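# Put the full box in the tote, others on desks

## Task

Find which box in the room is the full one (all the rest are empty). Place that full box entirely inside the tote near the door, and return each empty box to the desk it belongs on. The robot must not fall over or be left leaning. Anything that stays in place only because the robot is holding or propping it at the end does not count.

## Robot and tools

Robot: a Hello Robot Stretch 4, about 1.6 m tall. It has an omni-wheel base (rim within 0.23 m of the base origin), a lift on a mast, one arm that telescopes forward, a three-joint wrist and a two-finger gripper. There is only one arm, so each action holds a single set of joint targets.

Frames: the base frame sits on the floor below the base centre, with x forward, y left and z up. hand_pose is reported in this frame; it is a point between the open fingertips and may be printed slightly off. The odometry frame is the base frame as it was when the scene began. base_odometry counts wheel turns only, so slipping shows up as travel. Heading runs from -3.142 to 3.142, positive to the left. If turned_by_wheels and turned_by_imu differ by more than about 0.1 rad, the base hit something or slipped, and the heading error is roughly their difference.

execute_actions(actions, cameras): actions is a list with exactly one action, or an empty list to just read the state and images. An action can have:
- "base": one command only, given as an offset from where the base was last reported. translate_m moves straight, forward positive, -2 to 2 m. strafe_m moves sideways, left positive, -2 to 2 m. rotate_rad turns in place, counter-clockwise positive, -3.2 to 3.2 rad.
- "joints": absolute targets, by name. lift_m 0 to 1.2 m. arm_m 0 to 0.55 m of extension. wrist_yaw_rad -1.134 to 4.276 (0 faces forward, positive turns left, 3.14 is folded back, above 3.4 the arm may block it). wrist_pitch_rad -1.117 to 4.259 (0 level, 1.57 points down). wrist_roll_rad -1.117 to 4.259 (0 keeps the fingers level, positive turns clockwise seen from behind). gripper_m -0.038 to 0.141, the fingertip gap in metres; below 0 the fingers press on each other. A target outside its range is clipped and still run, and the result says so.
- "pace": "slow", "default", "fast" or "max". Base speeds are 0.1/0.3/0.4/0.6 m/s and 1/2/3/4 rad/s. Above lift 0.2 the speed is capped further, down to 0.3 m/s and 1 rad/s at lift 1.2.
- "contact_limits": {"arm_m": 0 to 0.75}, default 0.5. This sets how hard the arm may push before it stops.
- or, on its own, {"end_of_arm": "enable_torque"} to switch wrist or gripper motors back on after they cut out.
Any unknown key or other bad value rejects the whole call and nothing moves. Each action lasts at most 15 s. Motions in one action start together. A joint or base left out of an action may still be pushing toward its earlier target. cameras can be any of head_camera, head_left_camera, head_right_camera, wrist_camera or "all"; leaving it out or passing null means all, and [] means none. When a result reports a stop, any later motion, wait or finish calls in the same reply are skipped.

wait(seconds 0 to 10): lets time pass without new commands and returns the same state and images.
zoom_image(camera, region [x0,y0,x1,y1] in pixels, at most 504x504): gives a closer view of that camera's latest image.
read_manual(section "licences"): returns licence text only.
finished_scene(scene): ends that scene and cannot be undone. The goal must already be met and stay met.

Results: joint_positions, base_status and joint_status. Status values: done; off_target (stopped short, may still be pushing); contact_stop_at_<key> (blocked, then held; lift, arm or wheels may go slack, so a slack lift can sink and a slack base can roll); limit_stop_at_<name>; limit_stop_at_tilt (leaning over 6 degrees, everything goes slack until upright); limit_stop_at_own_body (self-collision; moving away is allowed); torque_fault (a wrist or gripper motor went limp; send enable_torque). on_its_own lists things not commanded by this call; its "held at" means the target being held. lidar_m gives 12 ranges, one per 30-degree sector, starting straight ahead and going counter-clockwise (4th left, 7th behind, 10th right). "-" means nothing seen or something closer than 0.25 m. It misses glass, thin legs and much of what is behind. wrist_depth_mm is a 7x7 grid of depths, 100 to 2000 mm. base_tilt is in degrees, with forward and right positive. motor_effort is in percent, with the peak in brackets; a raised rest effort suggests a load or a push. For wheels, positive effort turns the base right.

Cameras: head_camera is on the mast top looking forward and down; turn the base to look elsewhere. head_left_camera and head_right_camera are fisheyes that look more steeply down and also show the base and arm. wrist_camera looks along the fingers, with the fingertips near the bottom of its image.

Gripping: close to a gap smaller than the object. Squeezing tighter pulls the object toward the wrist, and opening pushes it back out. The readings do not prove a grasp; a firm squeeze at commanded gripper_m of 0 or more shows as a change in gripper effort. If the fingertips jam on a surface, raise the lift. To unfold at the start, send lift_m 0.4 with wrist_yaw_rad 0. Self-collision is likely with pitch below -0.2 combined with roll below -0.4 or above 4.

Avoid: driving or turning with more than 1 kg held while arm_m is over 0.2, especially at fast paces, because the robot can tip. Avoid steady hard pushes, particularly with the gripper high. More than about 2 kg in a level gripper trips the wrist. Do not drop, slam or hard-hit anything. Loose objects may get brief outside pushes. Shorter robot motion time is better.

Each tool is called by a JSON object that holds its "api" and its "payload", one argument or row to a line.

## Session

{"api": "execute_actions", "payload": {
  "actions": []
}}

Scene clock: 0.00 s.
base_odometry: x=+0.000 y=+0.000 heading=+0.000 (m, m, rad; odometry frame)
turned_by_wheels: +0.000 (rad since the last result)
turned_by_imu: +0.000 (rad since the last result)
base_tilt: forward=+0.0 right=+0.5 (deg)
lidar_m: 0.71 0.79 0.76 0.79 1.04 1.54 1.35 0.93 0.87 0.93 0.71 0.67
base_status: not commanded
joint_positions: lift_m=+0.244 arm_m=+0.001 wrist_yaw_rad=+3.072 wrist_pitch_rad=+0.007 wrist_roll_rad=-0.010 gripper_m=+0.057
joint_status: not commanded
motor_effort: lift_m=+19 arm_m=+0 wrist_yaw_rad=-1 wrist_pitch_rad=-6 wrist_roll_rad=+0 gripper_m=-4 wheel_0=-1 wheel_1=+0 wheel_2=+0 (%)
hand_pose: x=-0.1100 y=+0.1072 z=+0.4200 quat_wxyz=(+0.035, -0.004, -0.005, +0.999) (m; base frame)
wrist_depth_mm: 135 140 - - - - 1983 / 107 140 - - - - 1921 / 111 140 - - - - 1921 / 128 154 - - - - 1983 / 1025 1336 - - - - 1921 / 1025 1281 198 1397 1160 1336 1281 / 976 946 1008 106 946 878 917
pictures: head_camera, head_left_camera, head_right_camera, wrist_camera
Images, in order (width x height): head_camera 420x560, head_left_camera 420x672, head_right_camera 420x672, wrist_camera 616x392.

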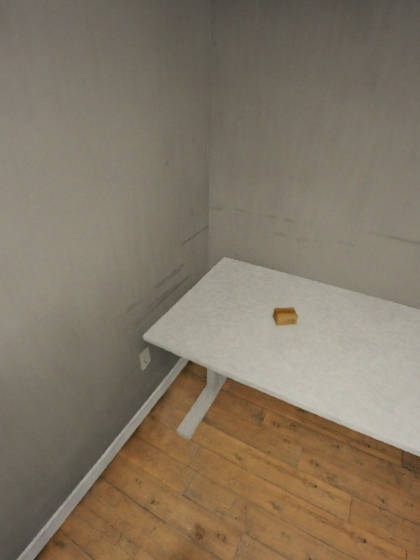

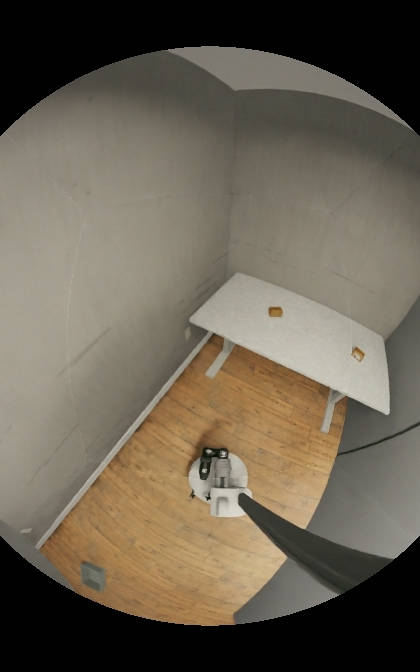

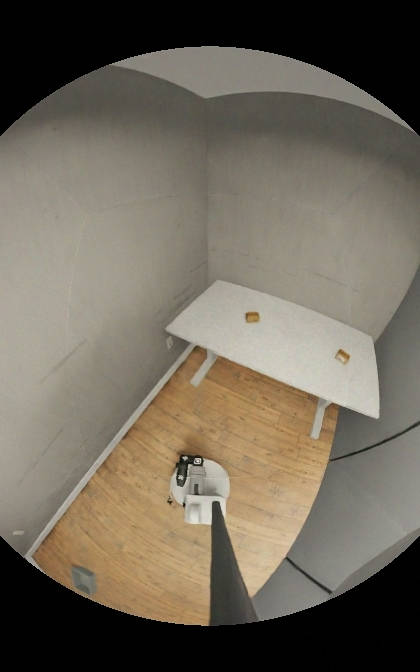

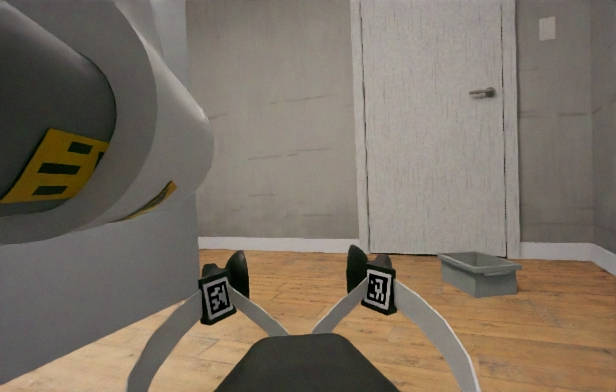

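{"api": "zoom_image", "payload": {
  "camera": "head_camera",
  "region": [140, 240, 420, 460]
}}

{"api": "zoom_image", "payload": {
  "camera": "head_right_camera",
  "region": [0, 250, 420, 640]
}}

Region (140, 240, 420, 460) of head_camera's 420x560 image, scaled by 1.800, with more detail than that image has; it fills the top 396 rows of this view, and the rest is white.

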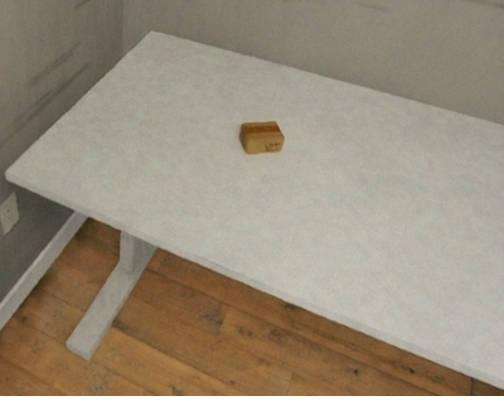

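Region (0, 250, 420, 640) of head_right_camera's 420x672 image, scaled by 1.200, with more detail than that image has; it fills the top 468 rows of this view, and the rest is white.

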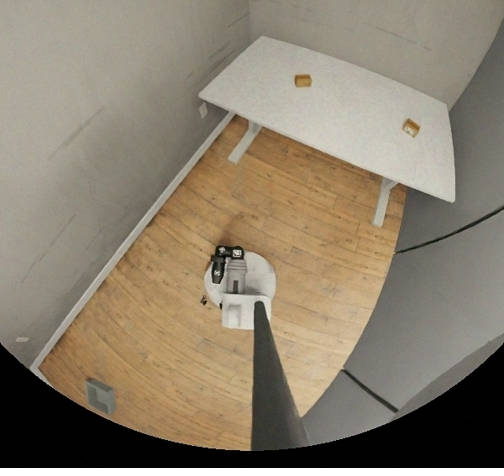

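{"api": "execute_actions", "payload": {
  "actions": [
    {"base": {"rotate_rad": -0.5}, "joints": {"lift_m": 0.8, "wrist_yaw_rad": 0, "gripper_m": 0.13}}
  ]
}}

Scene clock: 5.10 s.
base_odometry: x=+0.000 y=+0.000 heading=-0.500 (m, m, rad; odometry frame)
turned_by_wheels: -0.500 (rad since the last result)
turned_by_imu: -0.498 (rad since the last result)
base_tilt: forward=-0.1 right=+0.4 (deg)
lidar_m: 0.66 0.69 0.80 0.76 0.80 1.07 1.53 1.32 0.92 0.88 0.93 0.73
base_status: done
joint_positions: lift_m=+0.800 arm_m=+0.001 wrist_yaw_rad=+0.000 wrist_pitch_rad=+0.007 wrist_roll_rad=-0.010 gripper_m=+0.130
joint_status: all done
motor_effort: lift_m=+21(24) arm_m=+0(0) wrist_yaw_rad=+0(6) wrist_pitch_rad=-7(6) wrist_roll_rad=+0(0) gripper_m=-1(4) wheel_0=+0(8) wheel_1=-1(7) wheel_2=-1(7) (%)
hand_pose: x=+0.4602 y=-0.0873 z=+0.9759 quat_wxyz=(+1.000, -0.005, +0.004, +0.000) (m; base frame)
wrist_depth_mm: 1205 1229 1255 1281 1308 1308 1098 / 1229 1255 1255 1281 1308 1308 1118 / 1281 1281 1281 1281 1281 1308 1138 / 1229 1255 1281 1281 1308 1366 1138 / 1229 1281 1281 1308 1281 1336 1138 / 1008 809 788 904 759 798 842 / 668 654 647 106 627 609 597
pictures: head_camera, head_left_camera, head_right_camera, wrist_camera
camera_calibration (this result's frames):
wrist_camera: T_world_to_cam=[[-0.0173483, -0.999339, -0.0319323, -0.0500167], [-0.0591821, 0.0329074, -0.997705, 1.04912], [0.998096, -0.0154186, -0.0597139, -0.172084], [0, 0, 0, 1]] pos_world=[0.232978, -0.0871608, 1.03484]
Images, in order (width x height): head_camera 420x560, head_left_camera 420x672, head_right_camera 420x672, wrist_camera 616x392.

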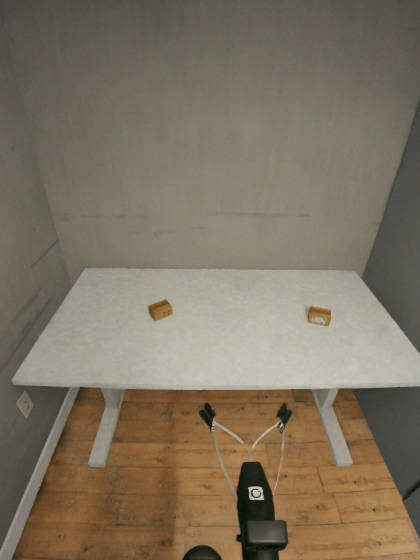

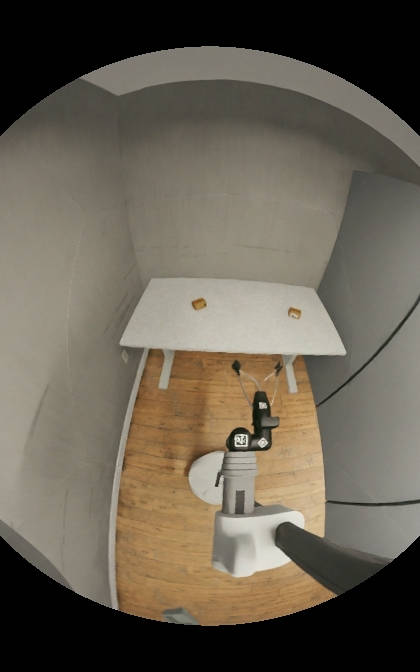

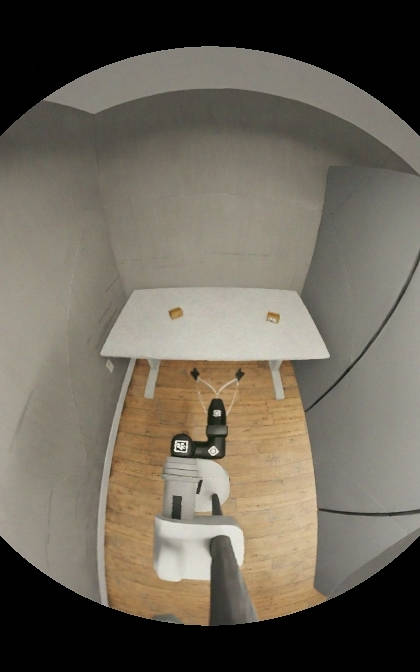

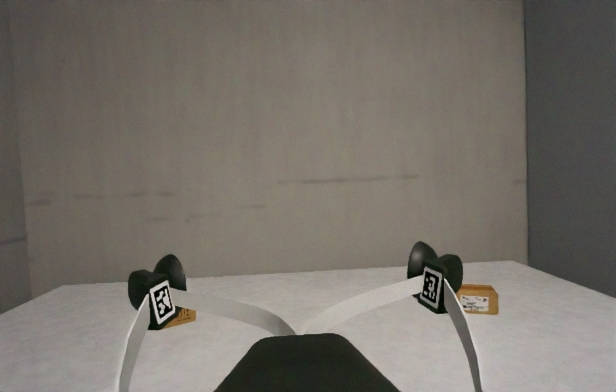

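{"api": "zoom_image", "payload": {
  "camera": "head_camera",
  "region": [110, 260, 370, 400]
}}

Region (110, 260, 370, 400) of head_camera's 420x560 image, scaled by 1.938, with more detail than that image has; it fills the top 271 rows of this view, and the rest is white.

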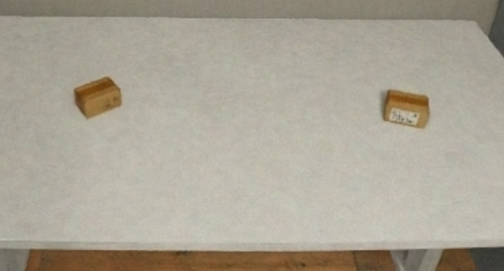

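{"api": "execute_actions", "payload": {
  "actions": [
    {"base": {"strafe_m": 0.285}, "joints": {"lift_m": 1.03, "wrist_pitch_rad": 1.57, "wrist_roll_rad": 1.06}}
  ],
  "cameras": []
}}

{"api": "execute_actions", "payload": {
  "actions": [
    {"base": {"translate_m": 0.45}, "joints": {"arm_m": 0.47}}
  ]
}}

Scene clock: 14.47 s.
base_odometry: x=+0.137 y=+0.250 heading=-0.500 (m, m, rad; odometry frame)
turned_by_wheels: +0.000 (rad since the last result)
turned_by_imu: +0.000 (rad since the last result)
base_tilt: forward=-0.1 right=+0.4 (deg)
lidar_m: 0.68 0.69 0.50 0.48 0.51 0.70 1.51 1.73 1.22 1.17 1.01 0.73
base_status: done
joint_positions: lift_m=+1.030 arm_m=+0.001 wrist_yaw_rad=+0.000 wrist_pitch_rad=+1.570 wrist_roll_rad=+1.060 gripper_m=+0.130
joint_status: all done
motor_effort: lift_m=+21(22) arm_m=+0(1) wrist_yaw_rad=+0(1) wrist_pitch_rad=+1(6) wrist_roll_rad=+1(5) gripper_m=-1(1) wheel_0=-1(10) wheel_1=-1(6) wheel_2=+0(1) (%)
hand_pose: x=+0.1719 y=-0.0874 z=+0.9195 quat_wxyz=(+0.610, +0.358, +0.610, -0.357) (m; base frame)
wrist_depth_mm: 1118 1118 1118 1138 1138 1118 1160 / 1138 1118 1138 1118 1138 1160 1160 / 1118 1138 1138 1160 1138 1182 1182 / 1118 1138 1118 1008 1138 1182 1182 / 1138 1138 1160 960 946 1160 1205 / 1078 1118 1138 946 960 439 1205 / 904 1008 1160 106 1182 1205 310
pictures: none
No camera images: the call's "cameras" was empty. Leave "cameras" out to get every camera's image.

Scene clock: 17.47 s.
base_odometry: x=+0.532 y=+0.034 heading=-0.500 (m, m, rad; odometry frame)
turned_by_wheels: +0.000 (rad since the last result)
turned_by_imu: +0.000 (rad since the last result)
base_tilt: forward=-0.1 right=+0.4 (deg)
lidar_m: 0.25 0.26 0.34 0.46 0.50 0.70 1.92 1.72 1.23 1.04 0.36 0.25
base_status: done
joint_positions: lift_m=+1.030 arm_m=+0.469 wrist_yaw_rad=+0.000 wrist_pitch_rad=+1.570 wrist_roll_rad=+1.060 gripper_m=+0.130
joint_status: all done
motor_effort: lift_m=+21(21) arm_m=+8(4) wrist_yaw_rad=-1(0) wrist_pitch_rad=+1(1) wrist_roll_rad=+1(1) gripper_m=-1(1) wheel_0=+2(8) wheel_1=+1(8) wheel_2=+1(9) (%)
hand_pose: x=+0.6398 y=-0.0874 z=+0.9195 quat_wxyz=(+0.610, +0.358, +0.610, -0.357) (m; base frame)
wrist_depth_mm: 407 413 415 418 421 427 430 / 413 415 421 421 427 433 436 / 415 415 421 430 430 430 439 / 415 421 424 427 433 436 442 / 418 424 427 382 433 436 442 / 421 424 427 433 430 439 442 / 424 427 433 106 442 442 445
pictures: head_camera, head_left_camera, head_right_camera, wrist_camera
camera_calibration (this result's frames):
wrist_camera: T_world_to_cam=[[-0.892044, -0.451646, 0.0165252, 0.514155], [-0.45035, 0.891368, 0.0514632, 0.364092], [-0.0379731, 0.0384653, -0.998538, 1.17617], [0, 0, 0, 1]] pos_world=[0.667281, -0.137565, 1.14721]
Images, in order (width x height): head_camera 420x560, head_left_camera 420x672, head_right_camera 420x672, wrist_camera 616x392.

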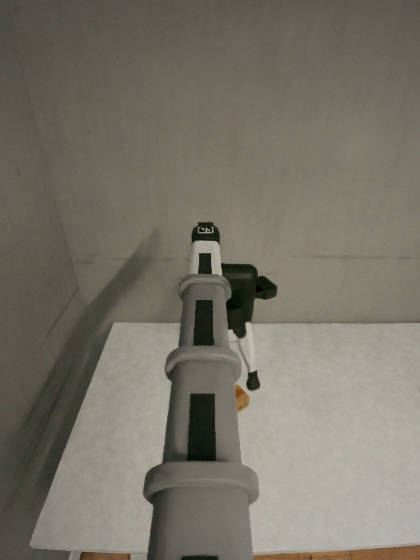

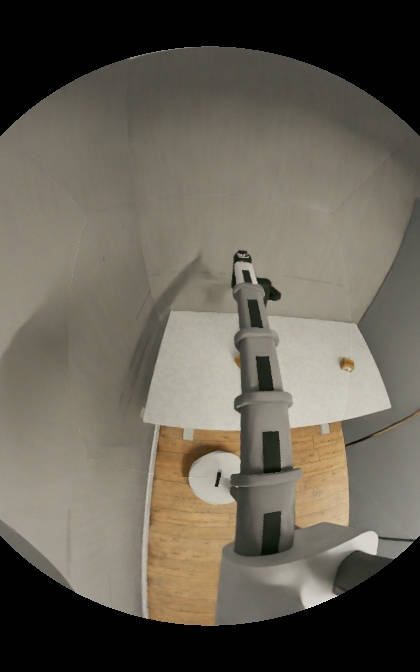

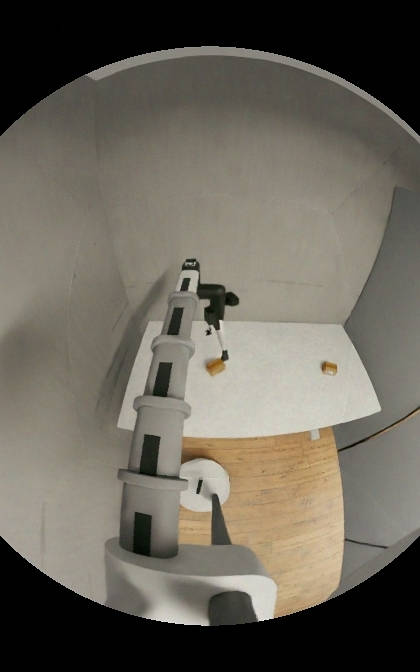

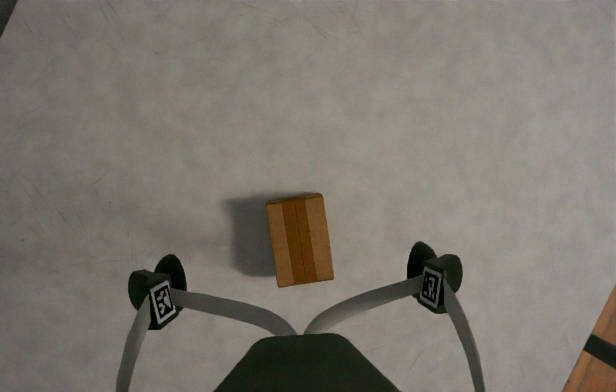

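{"api": "execute_actions", "payload": {
  "actions": [
    {"joints": {"lift_m": 0.862, "wrist_roll_rad": 0.96, "gripper_m": 0.105}}
  ],
  "cameras": ["wrist_camera", "head_right_camera"]
}}

Scene clock: 21.37 s.
base_odometry: x=+0.532 y=+0.034 heading=-0.500 (m, m, rad; odometry frame)
turned_by_wheels: +0.000 (rad since the last result)
turned_by_imu: +0.000 (rad since the last result)
base_tilt: forward=-0.1 right=+0.3 (deg)
lidar_m: 0.25 0.28 0.37 0.46 0.51 0.70 1.93 1.71 1.24 1.02 0.35 0.26
base_status: not commanded
joint_positions: lift_m=+0.862 arm_m=+0.469 wrist_yaw_rad=+0.000 wrist_pitch_rad=+1.570 wrist_roll_rad=+0.960 gripper_m=+0.105
joint_status: all done
motor_effort: lift_m=+15(21) arm_m=+8(8) wrist_yaw_rad=-1(1) wrist_pitch_rad=+0(0) wrist_roll_rad=-1(2) gripper_m=-2(2) wheel_0=+1(2) wheel_1=+1(1) wheel_2=+1(1) (%)
hand_pose: x=+0.6398 y=-0.0874 z=+0.7520 quat_wxyz=(+0.627, +0.327, +0.627, -0.326) (m; base frame)
wrist_depth_mm: 249 251 253 254 257 259 262 / 250 252 255 256 258 262 264 / 252 254 256 258 259 262 265 / 252 255 257 259 262 264 265 / 255 257 257 211 262 266 267 / 256 257 211 211 263 266 268 / 257 259 260 106 267 267 272
pictures: head_right_camera, wrist_camera
camera_calibration (this result's frames):
wrist_camera: T_world_to_cam=[[-0.842782, -0.537999, 0.016596, 0.4778], [-0.536642, 0.842243, 0.0513956, 0.423676], [-0.0416287, 0.0344092, -0.99854, 1.01082], [0, 0, 0, 1]] pos_world=[0.672123, -0.134564, 0.979641]
Images, in order (width x height): head_right_camera 420x672, wrist_camera 616x392.

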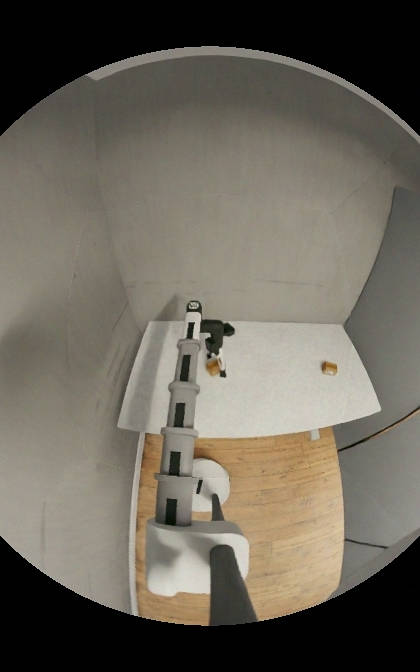

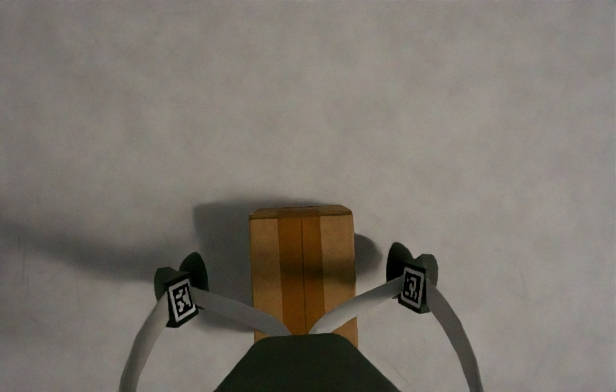

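{"api": "execute_actions", "payload": {
  "actions": [
    {"joints": {"lift_m": 0.856, "gripper_m": 0.01}}
  ],
  "cameras": ["wrist_camera"]
}}

{"api": "execute_actions", "payload": {
  "actions": [
    {"joints": {"lift_m": 0.93}, "pace": "slow"}
  ],
  "cameras": ["wrist_camera"]
}}

Scene clock: 23.53 s.
base_odometry: x=+0.532 y=+0.034 heading=-0.500 (m, m, rad; odometry frame)
turned_by_wheels: +0.000 (rad since the last result)
turned_by_imu: +0.000 (rad since the last result)
base_tilt: forward=-0.2 right=+0.4 (deg)
lidar_m: 0.25 0.25 0.38 0.47 0.51 0.70 1.89 1.73 1.23 1.05 0.37 0.26
base_status: not commanded
joint_positions: lift_m=+0.856 arm_m=+0.469 wrist_yaw_rad=+0.000 wrist_pitch_rad=+1.570 wrist_roll_rad=+0.960 gripper_m=+0.010
joint_status: all done
motor_effort: lift_m=+16(14) arm_m=+8(8) wrist_yaw_rad=-1(1) wrist_pitch_rad=+0(1) wrist_roll_rad=-1(2) gripper_m=-18(21) wheel_0=+2(1) wheel_1=+1(1) wheel_2=+1(1) (%)
hand_pose: x=+0.6398 y=-0.0874 z=+0.7460 quat_wxyz=(+0.627, +0.327, +0.627, -0.326) (m; base frame)
wrist_depth_mm: 243 246 249 249 251 253 255 / 244 246 248 250 252 254 257 / 246 248 250 252 253 256 257 / 249 250 251 254 255 257 260 / 249 251 253 190 257 260 262 / 250 251 189 190 192 260 263 / 251 253 255 106 262 263 265
pictures: wrist_camera
camera_calibration (this result's frames):
wrist_camera: T_world_to_cam=[[-0.842782, -0.537999, 0.0166161, 0.477878], [-0.536642, 0.842243, 0.0514084, 0.42397], [-0.0416525, 0.0344091, -0.998539, 1.00486], [0, 0, 0, 1]] pos_world=[0.672122, -0.134564, 0.973655]
Images, in order (width x height): wrist_camera 616x392.

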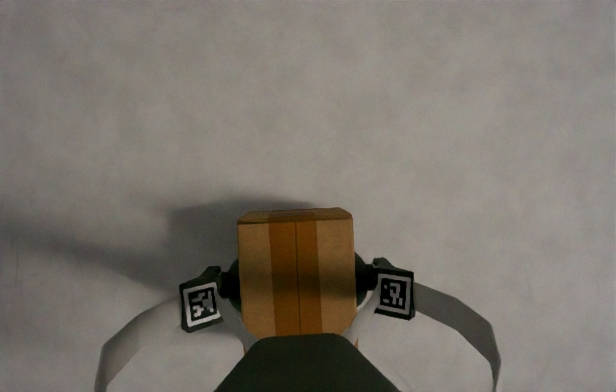

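Scene clock: 25.03 s.
base_odometry: x=+0.532 y=+0.034 heading=-0.500 (m, m, rad; odometry frame)
turned_by_wheels: +0.000 (rad since the last result)
turned_by_imu: +0.000 (rad since the last result)
base_tilt: forward=-0.1 right=+0.4 (deg)
lidar_m: 0.25 0.28 0.36 0.46 0.49 0.71 1.93 1.73 1.23 1.05 0.37 0.26
base_status: not commanded
joint_positions: lift_m=+0.930 arm_m=+0.469 wrist_yaw_rad=+0.000 wrist_pitch_rad=+1.570 wrist_roll_rad=+0.960 gripper_m=+0.010
joint_status: all done
motor_effort: lift_m=+22(21) arm_m=+8(8) wrist_yaw_rad=-1(1) wrist_pitch_rad=+0(0) wrist_roll_rad=-1(1) gripper_m=-19(20) wheel_0=+2(2) wheel_1=+1(1) wheel_2=+1(1) (%)
hand_pose: x=+0.6398 y=-0.0874 z=+0.8195 quat_wxyz=(+0.627, +0.327, +0.627, -0.326) (m; base frame)
wrist_depth_mm: 314 315 320 322 325 325 330 / 315 319 322 324 325 329 332 / 315 320 322 325 325 330 334 / 319 322 325 327 330 332 334 / 322 324 325 189 332 334 336 / 324 327 189 190 191 336 340 / 325 327 329 106 338 340 342
pictures: wrist_camera
camera_calibration (this result's frames):
wrist_camera: T_world_to_cam=[[-0.842782, -0.537999, 0.0166161, 0.476658], [-0.536642, 0.842243, 0.0514084, 0.420192], [-0.0416525, 0.0344091, -0.998539, 1.07825], [0, 0, 0, 1]] pos_world=[0.672123, -0.134564, 1.04716]
Images, in order (width x height): wrist_camera 616x392.

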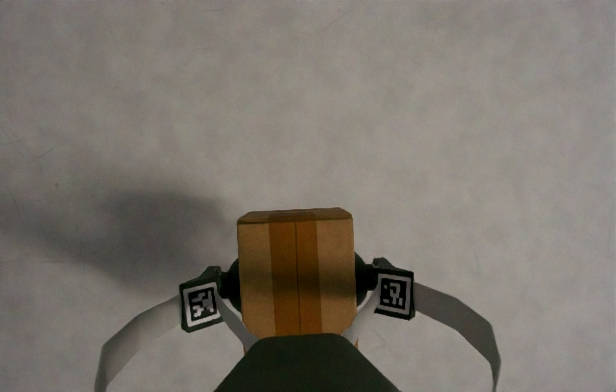

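{"api": "execute_actions", "payload": {
  "actions": [
    {"joints": {"wrist_pitch_rad": 0.0}}
  ],
  "cameras": ["wrist_camera"]
}}

Scene clock: 26.83 s.
base_odometry: x=+0.532 y=+0.034 heading=-0.500 (m, m, rad; odometry frame)
turned_by_wheels: +0.000 (rad since the last result)
turned_by_imu: +0.000 (rad since the last result)
base_tilt: forward=+0.0 right=+0.4 (deg)
lidar_m: 0.25 0.27 0.37 0.44 0.50 0.70 1.94 1.71 1.24 1.03 0.37 0.27
base_status: not commanded
joint_positions: lift_m=+0.930 arm_m=+0.469 wrist_yaw_rad=+0.000 wrist_pitch_rad=+0.003 wrist_roll_rad=+0.960 gripper_m=+0.010
joint_status: all done
motor_effort: lift_m=+22(22) arm_m=+8(8) wrist_yaw_rad=+0(1) wrist_pitch_rad=-8(11) wrist_roll_rad=-1(1) gripper_m=-18(19) wheel_0=+2(2) wheel_1=+1(1) wheel_2=+1(1) (%)
hand_pose: x=+0.9280 y=-0.0874 z=+1.1071 quat_wxyz=(+0.887, +0.462, +0.001, -0.001) (m; base frame)
wrist_depth_mm: 355 359 364 366 373 377 377 / 355 362 366 370 373 377 379 / 357 359 366 370 370 379 384 / 359 364 368 370 375 379 382 / 359 364 368 190 377 382 384 / 362 366 190 191 193 382 387 / 364 366 370 106 379 384 392
pictures: wrist_camera
camera_calibration (this result's frames):
wrist_camera: T_world_to_cam=[[-0.0197939, -0.537903, -0.842774, 0.902535], [-0.0534809, 0.842302, -0.536346, 0.762425], [0.998373, 0.034456, -0.04544, -0.642872], [0, 0, 0, 1]] pos_world=[0.700466, -0.134565, 1.14034]
Images, in order (width x height): wrist_camera 616x392.

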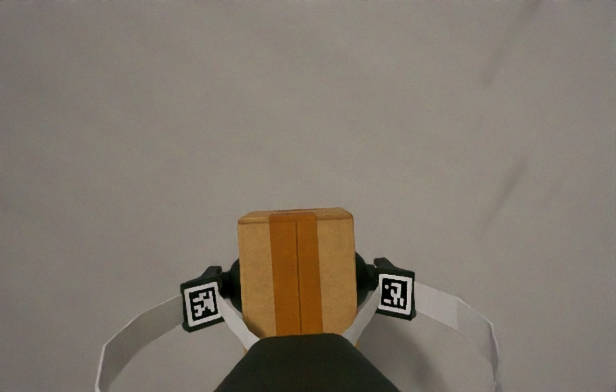

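{"api": "execute_actions", "payload": {
  "actions": [
    {"joints": {"wrist_pitch_rad": 1.57, "lift_m": 0.862}, "pace": "slow"}
  ],
  "cameras": []
}}

{"api": "execute_actions", "payload": {
  "actions": [
    {"joints": {"lift_m": 0.853, "gripper_m": 0.105}}
  ],
  "cameras": ["wrist_camera"]
}}

Scene clock: 30.33 s.
base_odometry: x=+0.532 y=+0.034 heading=-0.500 (m, m, rad; odometry frame)
turned_by_wheels: +0.000 (rad since the last result)
turned_by_imu: +0.000 (rad since the last result)
base_tilt: forward=+0.0 right=+0.5 (deg)
lidar_m: 0.25 0.25 0.37 0.46 0.50 0.68 1.93 1.75 1.21 1.06 0.37 0.27
base_status: not commanded
joint_positions: lift_m=+0.862 arm_m=+0.469 wrist_yaw_rad=+0.000 wrist_pitch_rad=+1.570 wrist_roll_rad=+0.960 gripper_m=+0.010
joint_status: all done
motor_effort: lift_m=+16(21) arm_m=+8(8) wrist_yaw_rad=+1(0) wrist_pitch_rad=+1(2) wrist_roll_rad=-1(1) gripper_m=-19(18) wheel_0=+2(2) wheel_1=+1(1) wheel_2=+1(1) (%)
hand_pose: x=+0.6398 y=-0.0874 z=+0.7520 quat_wxyz=(+0.627, +0.327, +0.627, -0.326) (m; base frame)
wrist_depth_mm: 249 251 253 255 257 259 260 / 250 252 254 256 259 259 263 / 251 254 256 258 259 263 265 / 253 255 258 260 263 264 266 / 255 258 258 189 263 266 267 / 255 257 189 190 191 266 270 / 257 260 260 106 266 268 272
pictures: none
No camera images: the call's "cameras" was empty. Leave "cameras" out to get every camera's image.

Scene clock: 32.10 s.
base_odometry: x=+0.532 y=+0.034 heading=-0.500 (m, m, rad; odometry frame)
turned_by_wheels: +0.000 (rad since the last result)
turned_by_imu: +0.000 (rad since the last result)
base_tilt: forward=-0.2 right=+0.3 (deg)
lidar_m: 0.25 0.25 0.36 0.46 0.50 0.71 1.93 1.69 1.21 1.02 0.36 0.26
base_status: not commanded
joint_positions: lift_m=+0.853 arm_m=+0.469 wrist_yaw_rad=+0.000 wrist_pitch_rad=+1.570 wrist_roll_rad=+0.960 gripper_m=+0.105
joint_status: all done
motor_effort: lift_m=+16(16) arm_m=+8(8) wrist_yaw_rad=-1(0) wrist_pitch_rad=+0(0) wrist_roll_rad=+0(1) gripper_m=-1(18) wheel_0=+2(2) wheel_1=+1(1) wheel_2=+1(1) (%)
hand_pose: x=+0.6397 y=-0.0874 z=+0.7430 quat_wxyz=(+0.627, +0.327, +0.627, -0.326) (m; base frame)
wrist_depth_mm: 241 242 245 246 248 250 252 / 241 243 245 248 250 251 253 / 243 245 247 248 252 254 255 / 244 247 248 250 253 254 256 / 246 248 249 202 253 256 257 / 247 248 202 202 254 259 259 / 248 251 253 106 257 258 260
pictures: wrist_camera
camera_calibration (this result's frames):
wrist_camera: T_world_to_cam=[[-0.842826, -0.537925, 0.0167909, 0.477813], [-0.536556, 0.84229, 0.0515196, 0.423979], [-0.0418564, 0.0344128, -0.998531, 1.00198], [0, 0, 0, 1]] pos_world=[0.672141, -0.134567, 0.970641]
Images, in order (width x height): wrist_camera 616x392.

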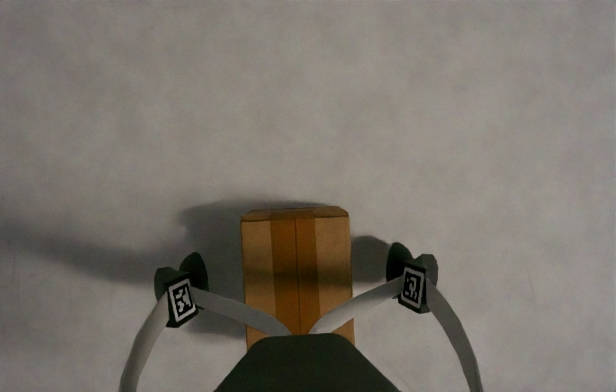

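{"api": "execute_actions", "payload": {
  "actions": [
    {"joints": {"lift_m": 0.95}, "pace": "fast"}
  ],
  "cameras": []
}}

{"api": "execute_actions", "payload": {
  "actions": [
    {"base": {"strafe_m": -0.68}, "joints": {"lift_m": 1.03, "arm_m": 0.413, "wrist_roll_rad": 1.85, "gripper_m": 0.13}, "pace": "fast"}
  ],
  "cameras": ["wrist_camera", "head_right_camera"]
}}

Scene clock: 33.77 s.
base_odometry: x=+0.532 y=+0.034 heading=-0.500 (m, m, rad; odometry frame)
turned_by_wheels: +0.000 (rad since the last result)
turned_by_imu: +0.000 (rad since the last result)
base_tilt: forward=-0.1 right=+0.5 (deg)
lidar_m: 0.25 0.26 0.36 0.46 0.53 0.72 1.91 1.73 1.24 1.04 0.36 0.27
base_status: not commanded
joint_positions: lift_m=+0.950 arm_m=+0.469 wrist_yaw_rad=+0.000 wrist_pitch_rad=+1.570 wrist_roll_rad=+0.960 gripper_m=+0.105
joint_status: all done
motor_effort: lift_m=+21(23) arm_m=+8(8) wrist_yaw_rad=+0(0) wrist_pitch_rad=-1(0) wrist_roll_rad=-1(1) gripper_m=-1(1) wheel_0=+2(1) wheel_1=+1(1) wheel_2=+1(1) (%)
hand_pose: x=+0.6397 y=-0.0874 z=+0.8395 quat_wxyz=(+0.627, +0.327, +0.627, -0.326) (m; base frame)
wrist_depth_mm: 332 334 338 342 345 347 351 / 334 338 340 343 345 349 351 / 336 338 342 345 347 351 353 / 338 342 345 347 349 353 355 / 340 343 347 300 351 355 359 / 343 345 347 301 351 357 359 / 345 347 353 106 355 359 362
pictures: none
No camera images: the call's "cameras" was empty. Leave "cameras" out to get every camera's image.

Scene clock: 36.90 s.
base_odometry: x=+0.206 y=-0.562 heading=-0.500 (m, m, rad; odometry frame)
turned_by_wheels: +0.000 (rad since the last result)
turned_by_imu: -0.002 (rad since the last result)
base_tilt: forward=-0.1 right=+0.4 (deg)
lidar_m: 0.25 0.26 0.35 1.06 1.22 1.65 2.28 0.74 0.51 0.50 0.37 0.25
base_status: done
joint_positions: lift_m=+1.030 arm_m=+0.414 wrist_yaw_rad=+0.000 wrist_pitch_rad=+1.570 wrist_roll_rad=+1.850 gripper_m=+0.130
joint_status: all done
motor_effort: lift_m=+21(24) arm_m=-8(6) wrist_yaw_rad=+0(0) wrist_pitch_rad=+0(1) wrist_roll_rad=+1(4) gripper_m=-1(2) wheel_0=+1(11) wheel_1=+0(12) wheel_2=+0(2) (%)
hand_pose: x=+0.5855 y=-0.0874 z=+0.9195 quat_wxyz=(+0.426, +0.565, +0.425, -0.564) (m; base frame)
wrist_depth_mm: 410 410 415 418 421 430 1160 / 413 413 418 421 424 430 1160 / 415 418 421 427 430 430 960 / 418 415 424 427 430 439 946 / 421 424 427 430 436 439 439 / 424 421 430 430 436 445 445 / 424 427 430 106 442 445 449
pictures: head_right_camera, wrist_camera
camera_calibration (this result's frames):
wrist_camera: T_world_to_cam=[[-0.948612, 0.315998, 0.0167714, 0.565712], [0.316442, 0.94718, 0.0520967, -0.105005], [0.000576906, 0.0547268, -0.998501, 1.15294], [0, 0, 0, 1]] pos_world=[0.569204, -0.142402, 1.1472]
Images, in order (width x height): head_right_camera 420x672, wrist_camera 616x392.

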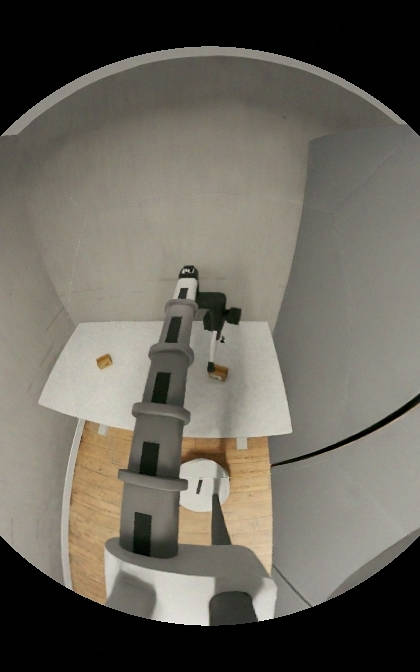

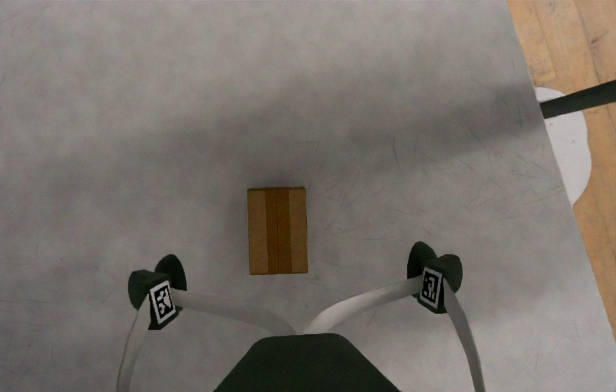

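{"api": "execute_actions", "payload": {
  "actions": [
    {"joints": {"lift_m": 0.858, "arm_m": 0.431, "gripper_m": 0.105}}
  ],
  "cameras": ["wrist_camera"]
}}

Scene clock: 39.13 s.
base_odometry: x=+0.206 y=-0.562 heading=-0.500 (m, m, rad; odometry frame)
turned_by_wheels: +0.000 (rad since the last result)
turned_by_imu: +0.000 (rad since the last result)
base_tilt: forward=-0.1 right=+0.4 (deg)
lidar_m: 0.25 0.27 0.32 1.04 1.21 1.63 2.26 0.75 0.54 0.49 0.37 0.26
base_status: not commanded
joint_positions: lift_m=+0.858 arm_m=+0.430 wrist_yaw_rad=+0.000 wrist_pitch_rad=+1.570 wrist_roll_rad=+1.850 gripper_m=+0.105
joint_status: all done
motor_effort: lift_m=+16(19) arm_m=+8(11) wrist_yaw_rad=+0(1) wrist_pitch_rad=+0(0) wrist_roll_rad=+1(1) gripper_m=-2(0) wheel_0=+1(0) wheel_1=+0(0) wheel_2=+0(0) (%)
hand_pose: x=+0.6007 y=-0.0874 z=+0.7480 quat_wxyz=(+0.426, +0.565, +0.425, -0.564) (m; base frame)
wrist_depth_mm: 245 247 249 251 253 256 256 / 246 248 251 253 254 257 259 / 247 249 252 255 256 257 260 / 248 251 253 206 257 260 262 / 251 252 253 207 259 260 265 / 253 255 207 208 259 262 265 / 253 256 258 106 263 265 266
pictures: wrist_camera
camera_calibration (this result's frames):
wrist_camera: T_world_to_cam=[[-0.948637, 0.315925, 0.0166931, 0.583083], [0.316365, 0.947205, 0.0521228, -0.10085], [0.000655078, 0.0547268, -0.998501, 0.981561], [0, 0, 0, 1]] pos_world=[0.584397, -0.142403, 0.975613]
Images, in order (width x height): wrist_camera 616x392.

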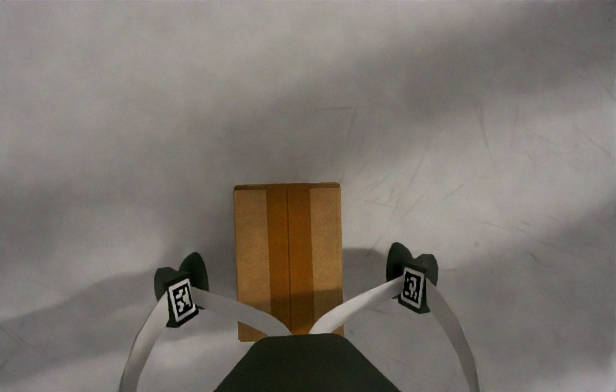

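{"api": "execute_actions", "payload": {
  "actions": [
    {"joints": {"lift_m": 0.856, "arm_m": 0.435, "gripper_m": 0.01}}
  ],
  "cameras": []
}}

{"api": "execute_actions", "payload": {
  "actions": [
    {"joints": {"lift_m": 0.93}, "pace": "slow"}
  ],
  "cameras": ["wrist_camera"]
}}

Scene clock: 43.90 s.
base_odometry: x=+0.206 y=-0.562 heading=-0.500 (m, m, rad; odometry frame)
turned_by_wheels: +0.000 (rad since the last result)
turned_by_imu: +0.000 (rad since the last result)
base_tilt: forward=-0.1 right=+0.3 (deg)
lidar_m: 0.25 0.27 0.36 1.06 1.21 1.64 2.66 0.78 0.54 0.48 0.37 0.25
base_status: not commanded
joint_positions: lift_m=+0.856 arm_m=+0.434 wrist_yaw_rad=+0.000 wrist_pitch_rad=+1.570 wrist_roll_rad=+1.850 gripper_m=+0.010
joint_status: all done
motor_effort: lift_m=+16(16) arm_m=+8(10) wrist_yaw_rad=+0(0) wrist_pitch_rad=+0(0) wrist_roll_rad=+1(1) gripper_m=-18(19) wheel_0=+0(0) wheel_1=+0(1) wheel_2=+0(0) (%)
hand_pose: x=+0.6047 y=-0.0874 z=+0.7460 quat_wxyz=(+0.426, +0.565, +0.425, -0.564) (m; base frame)
wrist_depth_mm: 243 245 246 249 252 253 256 / 244 247 248 250 252 254 257 / 245 248 249 252 254 256 259 / 247 249 252 189 256 257 260 / 248 251 252 190 257 260 262 / 250 251 189 190 192 260 264 / 252 255 255 106 262 263 266
pictures: none
No camera images: the call's "cameras" was empty. Leave "cameras" out to get every camera's image.

Scene clock: 45.40 s.
base_odometry: x=+0.206 y=-0.562 heading=-0.500 (m, m, rad; odometry frame)
turned_by_wheels: +0.000 (rad since the last result)
turned_by_imu: +0.000 (rad since the last result)
base_tilt: forward=-0.1 right=+0.3 (deg)
lidar_m: 0.25 0.25 0.35 1.04 1.21 1.61 2.26 0.75 0.53 0.48 0.35 0.27
base_status: not commanded
joint_positions: lift_m=+0.930 arm_m=+0.434 wrist_yaw_rad=+0.000 wrist_pitch_rad=+1.570 wrist_roll_rad=+1.850 gripper_m=+0.010
joint_status: all done
motor_effort: lift_m=+22(21) arm_m=+8(8) wrist_yaw_rad=+0(0) wrist_pitch_rad=+0(0) wrist_roll_rad=+1(0) gripper_m=-19(19) wheel_0=+0(0) wheel_1=-1(1) wheel_2=+0(0) (%)
hand_pose: x=+0.6047 y=-0.0874 z=+0.8195 quat_wxyz=(+0.426, +0.565, +0.425, -0.564) (m; base frame)
wrist_depth_mm: 314 315 319 320 324 327 330 / 314 319 320 325 327 329 330 / 317 320 324 325 329 330 332 / 319 322 324 190 330 334 336 / 320 324 325 189 330 336 338 / 324 324 189 190 192 336 338 / 325 329 330 106 338 340 342
pictures: wrist_camera
camera_calibration (this result's frames):
wrist_camera: T_world_to_cam=[[-0.948655, 0.315873, 0.0166459, 0.585757], [0.31631, 0.947222, 0.0521386, -0.10583], [0.000701835, 0.0547268, -0.998501, 1.05292], [0, 0, 0, 1]] pos_world=[0.588418, -0.142404, 1.04711]
Images, in order (width x height): wrist_camera 616x392.

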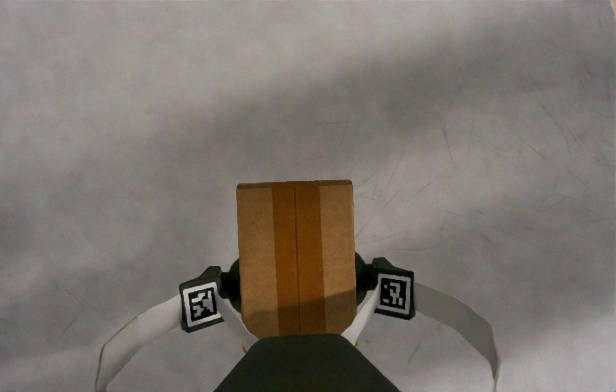

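{"api": "execute_actions", "payload": {
  "actions": [
    {"joints": {"wrist_pitch_rad": 0.0}}
  ],
  "cameras": []
}}

Scene clock: 47.10 s.
base_odometry: x=+0.206 y=-0.562 heading=-0.500 (m, m, rad; odometry frame)
turned_by_wheels: +0.000 (rad since the last result)
turned_by_imu: +0.000 (rad since the last result)
base_tilt: forward=+0.0 right=+0.3 (deg)
lidar_m: 0.25 0.26 0.37 1.04 1.19 1.62 2.29 0.74 0.52 0.49 0.34 0.26
base_status: not commanded
joint_positions: lift_m=+0.930 arm_m=+0.434 wrist_yaw_rad=+0.000 wrist_pitch_rad=+0.003 wrist_roll_rad=+1.850 gripper_m=+0.010
joint_status: all done
motor_effort: lift_m=+21(21) arm_m=+8(9) wrist_yaw_rad=-2(0) wrist_pitch_rad=-9(8) wrist_roll_rad=+0(0) gripper_m=-20(19) wheel_0=+0(0) wheel_1=+0(1) wheel_2=+0(0) (%)
hand_pose: x=+0.8930 y=-0.0874 z=+1.1071 quat_wxyz=(+0.602, +0.799, +0.001, -0.001) (m; base frame)
wrist_depth_mm: 394 402 402 404 410 415 415 / 399 402 404 410 410 415 421 / 397 402 407 413 413 415 421 / 399 404 407 189 415 418 418 / 399 404 407 190 418 418 421 / 404 407 190 190 192 421 424 / 404 410 413 106 421 418 424
pictures: none
No camera images: the call's "cameras" was empty. Leave "cameras" out to get every camera's image.

{"api": "execute_actions", "payload": {
  "actions": [],
  "cameras": []
}}

{"api": "execute_actions", "payload": {
  "actions": [
    {"joints": {"wrist_pitch_rad": 1.57, "lift_m": 0.862}, "pace": "slow"}
  ],
  "cameras": []
}}

{"api": "execute_actions", "payload": {
  "actions": [
    {"joints": {"lift_m": 0.853, "gripper_m": 0.105}}
  ],
  "cameras": ["wrist_camera"]
}}

{"api": "execute_actions", "payload": {
  "actions": [
    {"joints": {"lift_m": 0.95}, "pace": "fast"}
  ],
  "cameras": []
}}

Scene clock: 47.57 s.
base_odometry: x=+0.206 y=-0.562 heading=-0.500 (m, m, rad; odometry frame)
turned_by_wheels: +0.000 (rad since the last result)
turned_by_imu: +0.000 (rad since the last result)
base_tilt: forward=-0.1 right=+0.3 (deg)
lidar_m: 0.25 0.25 0.37 1.00 1.20 1.67 2.27 0.76 0.55 0.49 0.36 0.26
base_status: not commanded
joint_positions: lift_m=+0.930 arm_m=+0.434 wrist_yaw_rad=+0.000 wrist_pitch_rad=+0.003 wrist_roll_rad=+1.850 gripper_m=+0.010
joint_status: all done
motor_effort: lift_m=+21(21) arm_m=+8(9) wrist_yaw_rad=-1(0) wrist_pitch_rad=-8(8) wrist_roll_rad=+0(0) gripper_m=-20(19) wheel_0=+0(0) wheel_1=+0(1) wheel_2=+0(0) (%)
hand_pose: x=+0.8930 y=-0.0874 z=+1.1071 quat_wxyz=(+0.602, +0.799, +0.001, -0.001) (m; base frame)
wrist_depth_mm: 394 402 404 407 413 410 418 / 397 404 410 407 410 415 421 / 399 402 404 407 413 418 418 / 402 404 404 189 415 415 418 / 402 407 410 190 415 421 424 / 402 402 190 191 193 421 424 / 404 410 410 106 418 424 427
pictures: none
No camera images: the call's "cameras" was empty. Leave "cameras" out to get every camera's image.

Scene clock: 49.23 s.
base_odometry: x=+0.206 y=-0.562 heading=-0.500 (m, m, rad; odometry frame)
turned_by_wheels: +0.000 (rad since the last result)
turned_by_imu: +0.000 (rad since the last result)
base_tilt: forward=-0.1 right=+0.5 (deg)
lidar_m: 0.25 0.26 0.36 1.04 1.19 1.65 2.30 0.78 0.55 0.48 0.34 0.25
base_status: not commanded
joint_positions: lift_m=+0.862 arm_m=+0.434 wrist_yaw_rad=+0.000 wrist_pitch_rad=+1.570 wrist_roll_rad=+1.850 gripper_m=+0.010
joint_status: all done
motor_effort: lift_m=+16(17) arm_m=+7(8) wrist_yaw_rad=-1(1) wrist_pitch_rad=+1(5) wrist_roll_rad=+0(1) gripper_m=-20(19) wheel_0=+0(0) wheel_1=-1(1) wheel_2=+0(0) (%)
hand_pose: x=+0.6049 y=-0.0874 z=+0.7520 quat_wxyz=(+0.426, +0.565, +0.425, -0.564) (m; base frame)
wrist_depth_mm: 249 251 252 255 257 259 259 / 250 252 254 256 258 260 262 / 252 254 256 257 260 262 265 / 254 255 257 190 262 265 266 / 254 256 257 190 264 266 267 / 256 257 189 191 193 267 270 / 256 259 263 106 267 268 271
pictures: none
No camera images: the call's "cameras" was empty. Leave "cameras" out to get every camera's image.

Scene clock: 51.00 s.
base_odometry: x=+0.206 y=-0.562 heading=-0.500 (m, m, rad; odometry frame)
turned_by_wheels: +0.000 (rad since the last result)
turned_by_imu: +0.000 (rad since the last result)
base_tilt: forward=-0.1 right=+0.3 (deg)
lidar_m: 0.25 0.27 0.33 1.02 1.23 1.66 2.27 0.73 0.55 0.50 0.37 0.25
base_status: not commanded
joint_positions: lift_m=+0.853 arm_m=+0.434 wrist_yaw_rad=+0.000 wrist_pitch_rad=+1.570 wrist_roll_rad=+1.850 gripper_m=+0.105
joint_status: all done
motor_effort: lift_m=+15(18) arm_m=+7(8) wrist_yaw_rad=-1(0) wrist_pitch_rad=+1(1) wrist_roll_rad=+1(1) gripper_m=-2(19) wheel_0=+1(1) wheel_1=-1(1) wheel_2=+0(0) (%)
hand_pose: x=+0.6048 y=-0.0874 z=+0.7430 quat_wxyz=(+0.426, +0.565, +0.425, -0.564) (m; base frame)
wrist_depth_mm: 240 242 244 245 248 250 253 / 242 244 245 247 250 252 254 / 243 244 246 250 251 253 255 / 245 246 249 201 252 255 255 / 246 249 249 202 254 257 258 / 248 249 202 202 255 258 259 / 249 250 253 106 258 259 260
pictures: wrist_camera
camera_calibration (this result's frames):
wrist_camera: T_world_to_cam=[[-0.948627, 0.31596, 0.0166036, 0.58712], [0.316395, 0.947193, 0.0521528, -0.101927], [0.000751366, 0.0547269, -0.998501, 0.976499], [0, 0, 0, 1]] pos_world=[0.588473, -0.142402, 0.970602]
Images, in order (width x height): wrist_camera 616x392.

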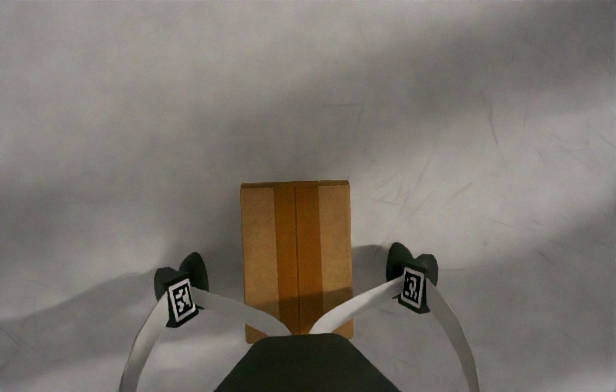

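Scene clock: 52.17 s.
base_odometry: x=+0.206 y=-0.562 heading=-0.500 (m, m, rad; odometry frame)
turned_by_wheels: +0.000 (rad since the last result)
turned_by_imu: +0.000 (rad since the last result)
base_tilt: forward=-0.1 right=+0.5 (deg)
lidar_m: 0.25 0.26 0.34 1.02 1.21 1.62 2.29 0.75 0.52 0.49 0.38 0.26
base_status: not commanded
joint_positions: lift_m=+0.950 arm_m=+0.434 wrist_yaw_rad=+0.000 wrist_pitch_rad=+1.570 wrist_roll_rad=+1.850 gripper_m=+0.105
joint_status: all done
motor_effort: lift_m=+21(20) arm_m=+8(7) wrist_yaw_rad=+0(0) wrist_pitch_rad=+0(0) wrist_roll_rad=+0(1) gripper_m=-1(1) wheel_0=+1(1) wheel_1=-1(0) wheel_2=+0(0) (%)
hand_pose: x=+0.6048 y=-0.0874 z=+0.8395 quat_wxyz=(+0.426, +0.565, +0.425, -0.564) (m; base frame)
wrist_depth_mm: 332 332 338 340 343 347 349 / 336 338 340 343 345 349 351 / 336 340 342 345 349 351 353 / 340 342 343 298 351 351 355 / 340 343 347 298 351 357 359 / 345 347 347 351 353 357 362 / 345 345 349 106 357 359 364
pictures: none
No camera images: the call's "cameras" was empty. Leave "cameras" out to get every camera's image.

{"api": "execute_actions", "payload": {
  "actions": [
    {"base": {"translate_m": -1.5}, "joints": {"arm_m": 0.0}, "pace": "fast"}
  ],
  "cameras": []
}}

{"api": "execute_actions", "payload": {
  "actions": [
    {"base": {"rotate_rad": -1.8}, "pace": "fast"}
  ],
  "cameras": ["head_camera", "head_left_camera", "head_right_camera"]
}}

Scene clock: 58.43 s.
base_odometry: x=-1.111 y=+0.157 heading=-0.500 (m, m, rad; odometry frame)
turned_by_wheels: +0.000 (rad since the last result)
turned_by_imu: +0.000 (rad since the last result)
base_tilt: forward=-0.1 right=+0.4 (deg)
lidar_m: 1.71 1.69 1.20 1.12 0.71 1.22 1.14 1.21 0.53 0.49 0.53 0.75
base_status: done
joint_positions: lift_m=+0.950 arm_m=+0.002 wrist_yaw_rad=+0.000 wrist_pitch_rad=+1.570 wrist_roll_rad=+1.850 gripper_m=+0.105
joint_status: all done
motor_effort: lift_m=+21(21) arm_m=-7(12) wrist_yaw_rad=+0(1) wrist_pitch_rad=+0(1) wrist_roll_rad=+1(0) gripper_m=-1(1) wheel_0=-2(8) wheel_1=+0(6) wheel_2=+0(12) (%)
hand_pose: x=+0.1732 y=-0.0874 z=+0.8395 quat_wxyz=(+0.426, +0.565, +0.425, -0.565) (m; base frame)
wrist_depth_mm: 668 759 904 1025 1060 1078 1078 / 854 1025 1042 1060 1060 1060 1098 / 1042 1042 1060 1060 866 477 310 / 1042 1060 1060 854 866 1078 1098 / 1078 1078 1060 866 866 1098 1098 / 1060 1042 1078 1060 878 1118 1118 / 1060 1078 1098 106 1118 1118 1138
pictures: none
No camera images: the call's "cameras" was empty. Leave "cameras" out to get every camera's image.

Scene clock: 60.73 s.
base_odometry: x=-1.111 y=+0.157 heading=-2.300 (m, m, rad; odometry frame)
turned_by_wheels: -1.800 (rad since the last result)
turned_by_imu: -1.790 (rad since the last result)
base_tilt: forward=-0.1 right=+0.4 (deg)
lidar_m: 0.50 0.51 0.61 1.17 1.72 1.30 1.14 1.14 0.72 1.13 1.16 1.39
base_status: done
joint_positions: lift_m=+0.950 arm_m=+0.002 wrist_yaw_rad=+0.000 wrist_pitch_rad=+1.570 wrist_roll_rad=+1.850 gripper_m=+0.105
joint_status: not commanded
motor_effort: lift_m=+21(21) arm_m=-8(8) wrist_yaw_rad=+0(1) wrist_pitch_rad=+0(0) wrist_roll_rad=+0(0) gripper_m=-1(1) wheel_0=+2(8) wheel_1=+1(10) wheel_2=+2(7) (%)
hand_pose: x=+0.1733 y=-0.0874 z=+0.8395 quat_wxyz=(+0.426, +0.565, +0.425, -0.565) (m; base frame)
wrist_depth_mm: 1025 1025 1060 1060 1060 1060 1078 / 1025 1060 1042 1060 1060 1078 1098 / 1025 1042 1042 1060 866 473 310 / 1042 1042 1060 866 866 1078 1098 / 1060 1060 1078 878 866 1098 1118 / 597 715 976 1078 878 1078 1138 / 521 647 917 106 1078 1118 1138
pictures: head_camera, head_left_camera, head_right_camera
Images, in order (width x height): head_camera 420x560, head_left_camera 420x672, head_right_camera 420x672.

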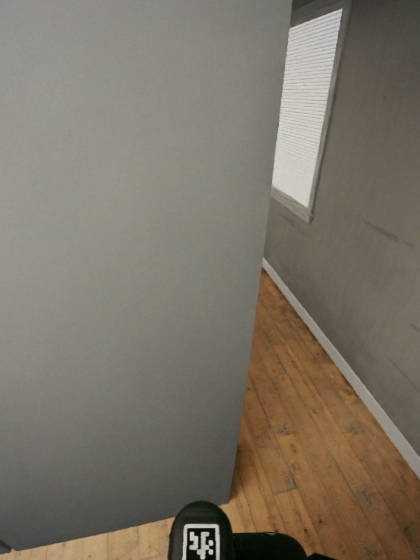

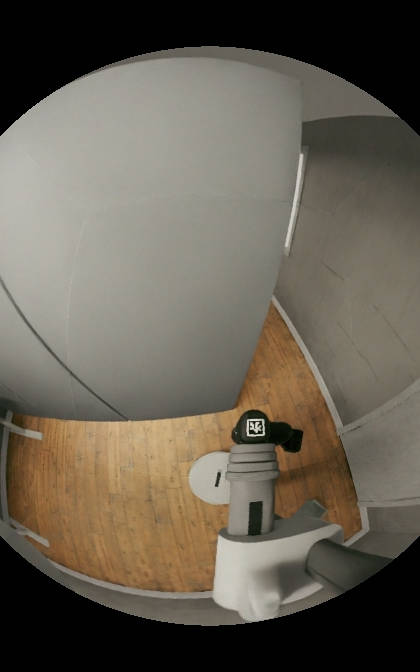

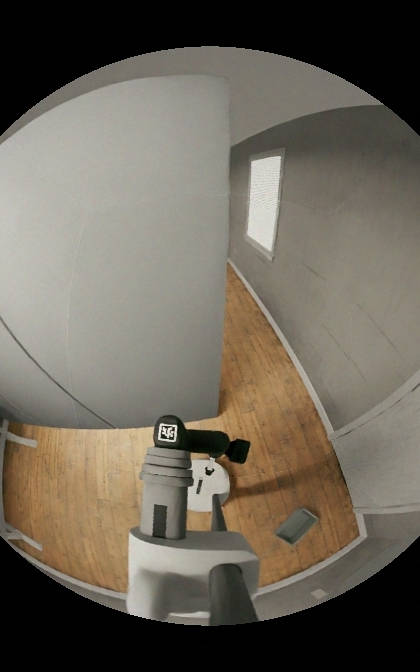

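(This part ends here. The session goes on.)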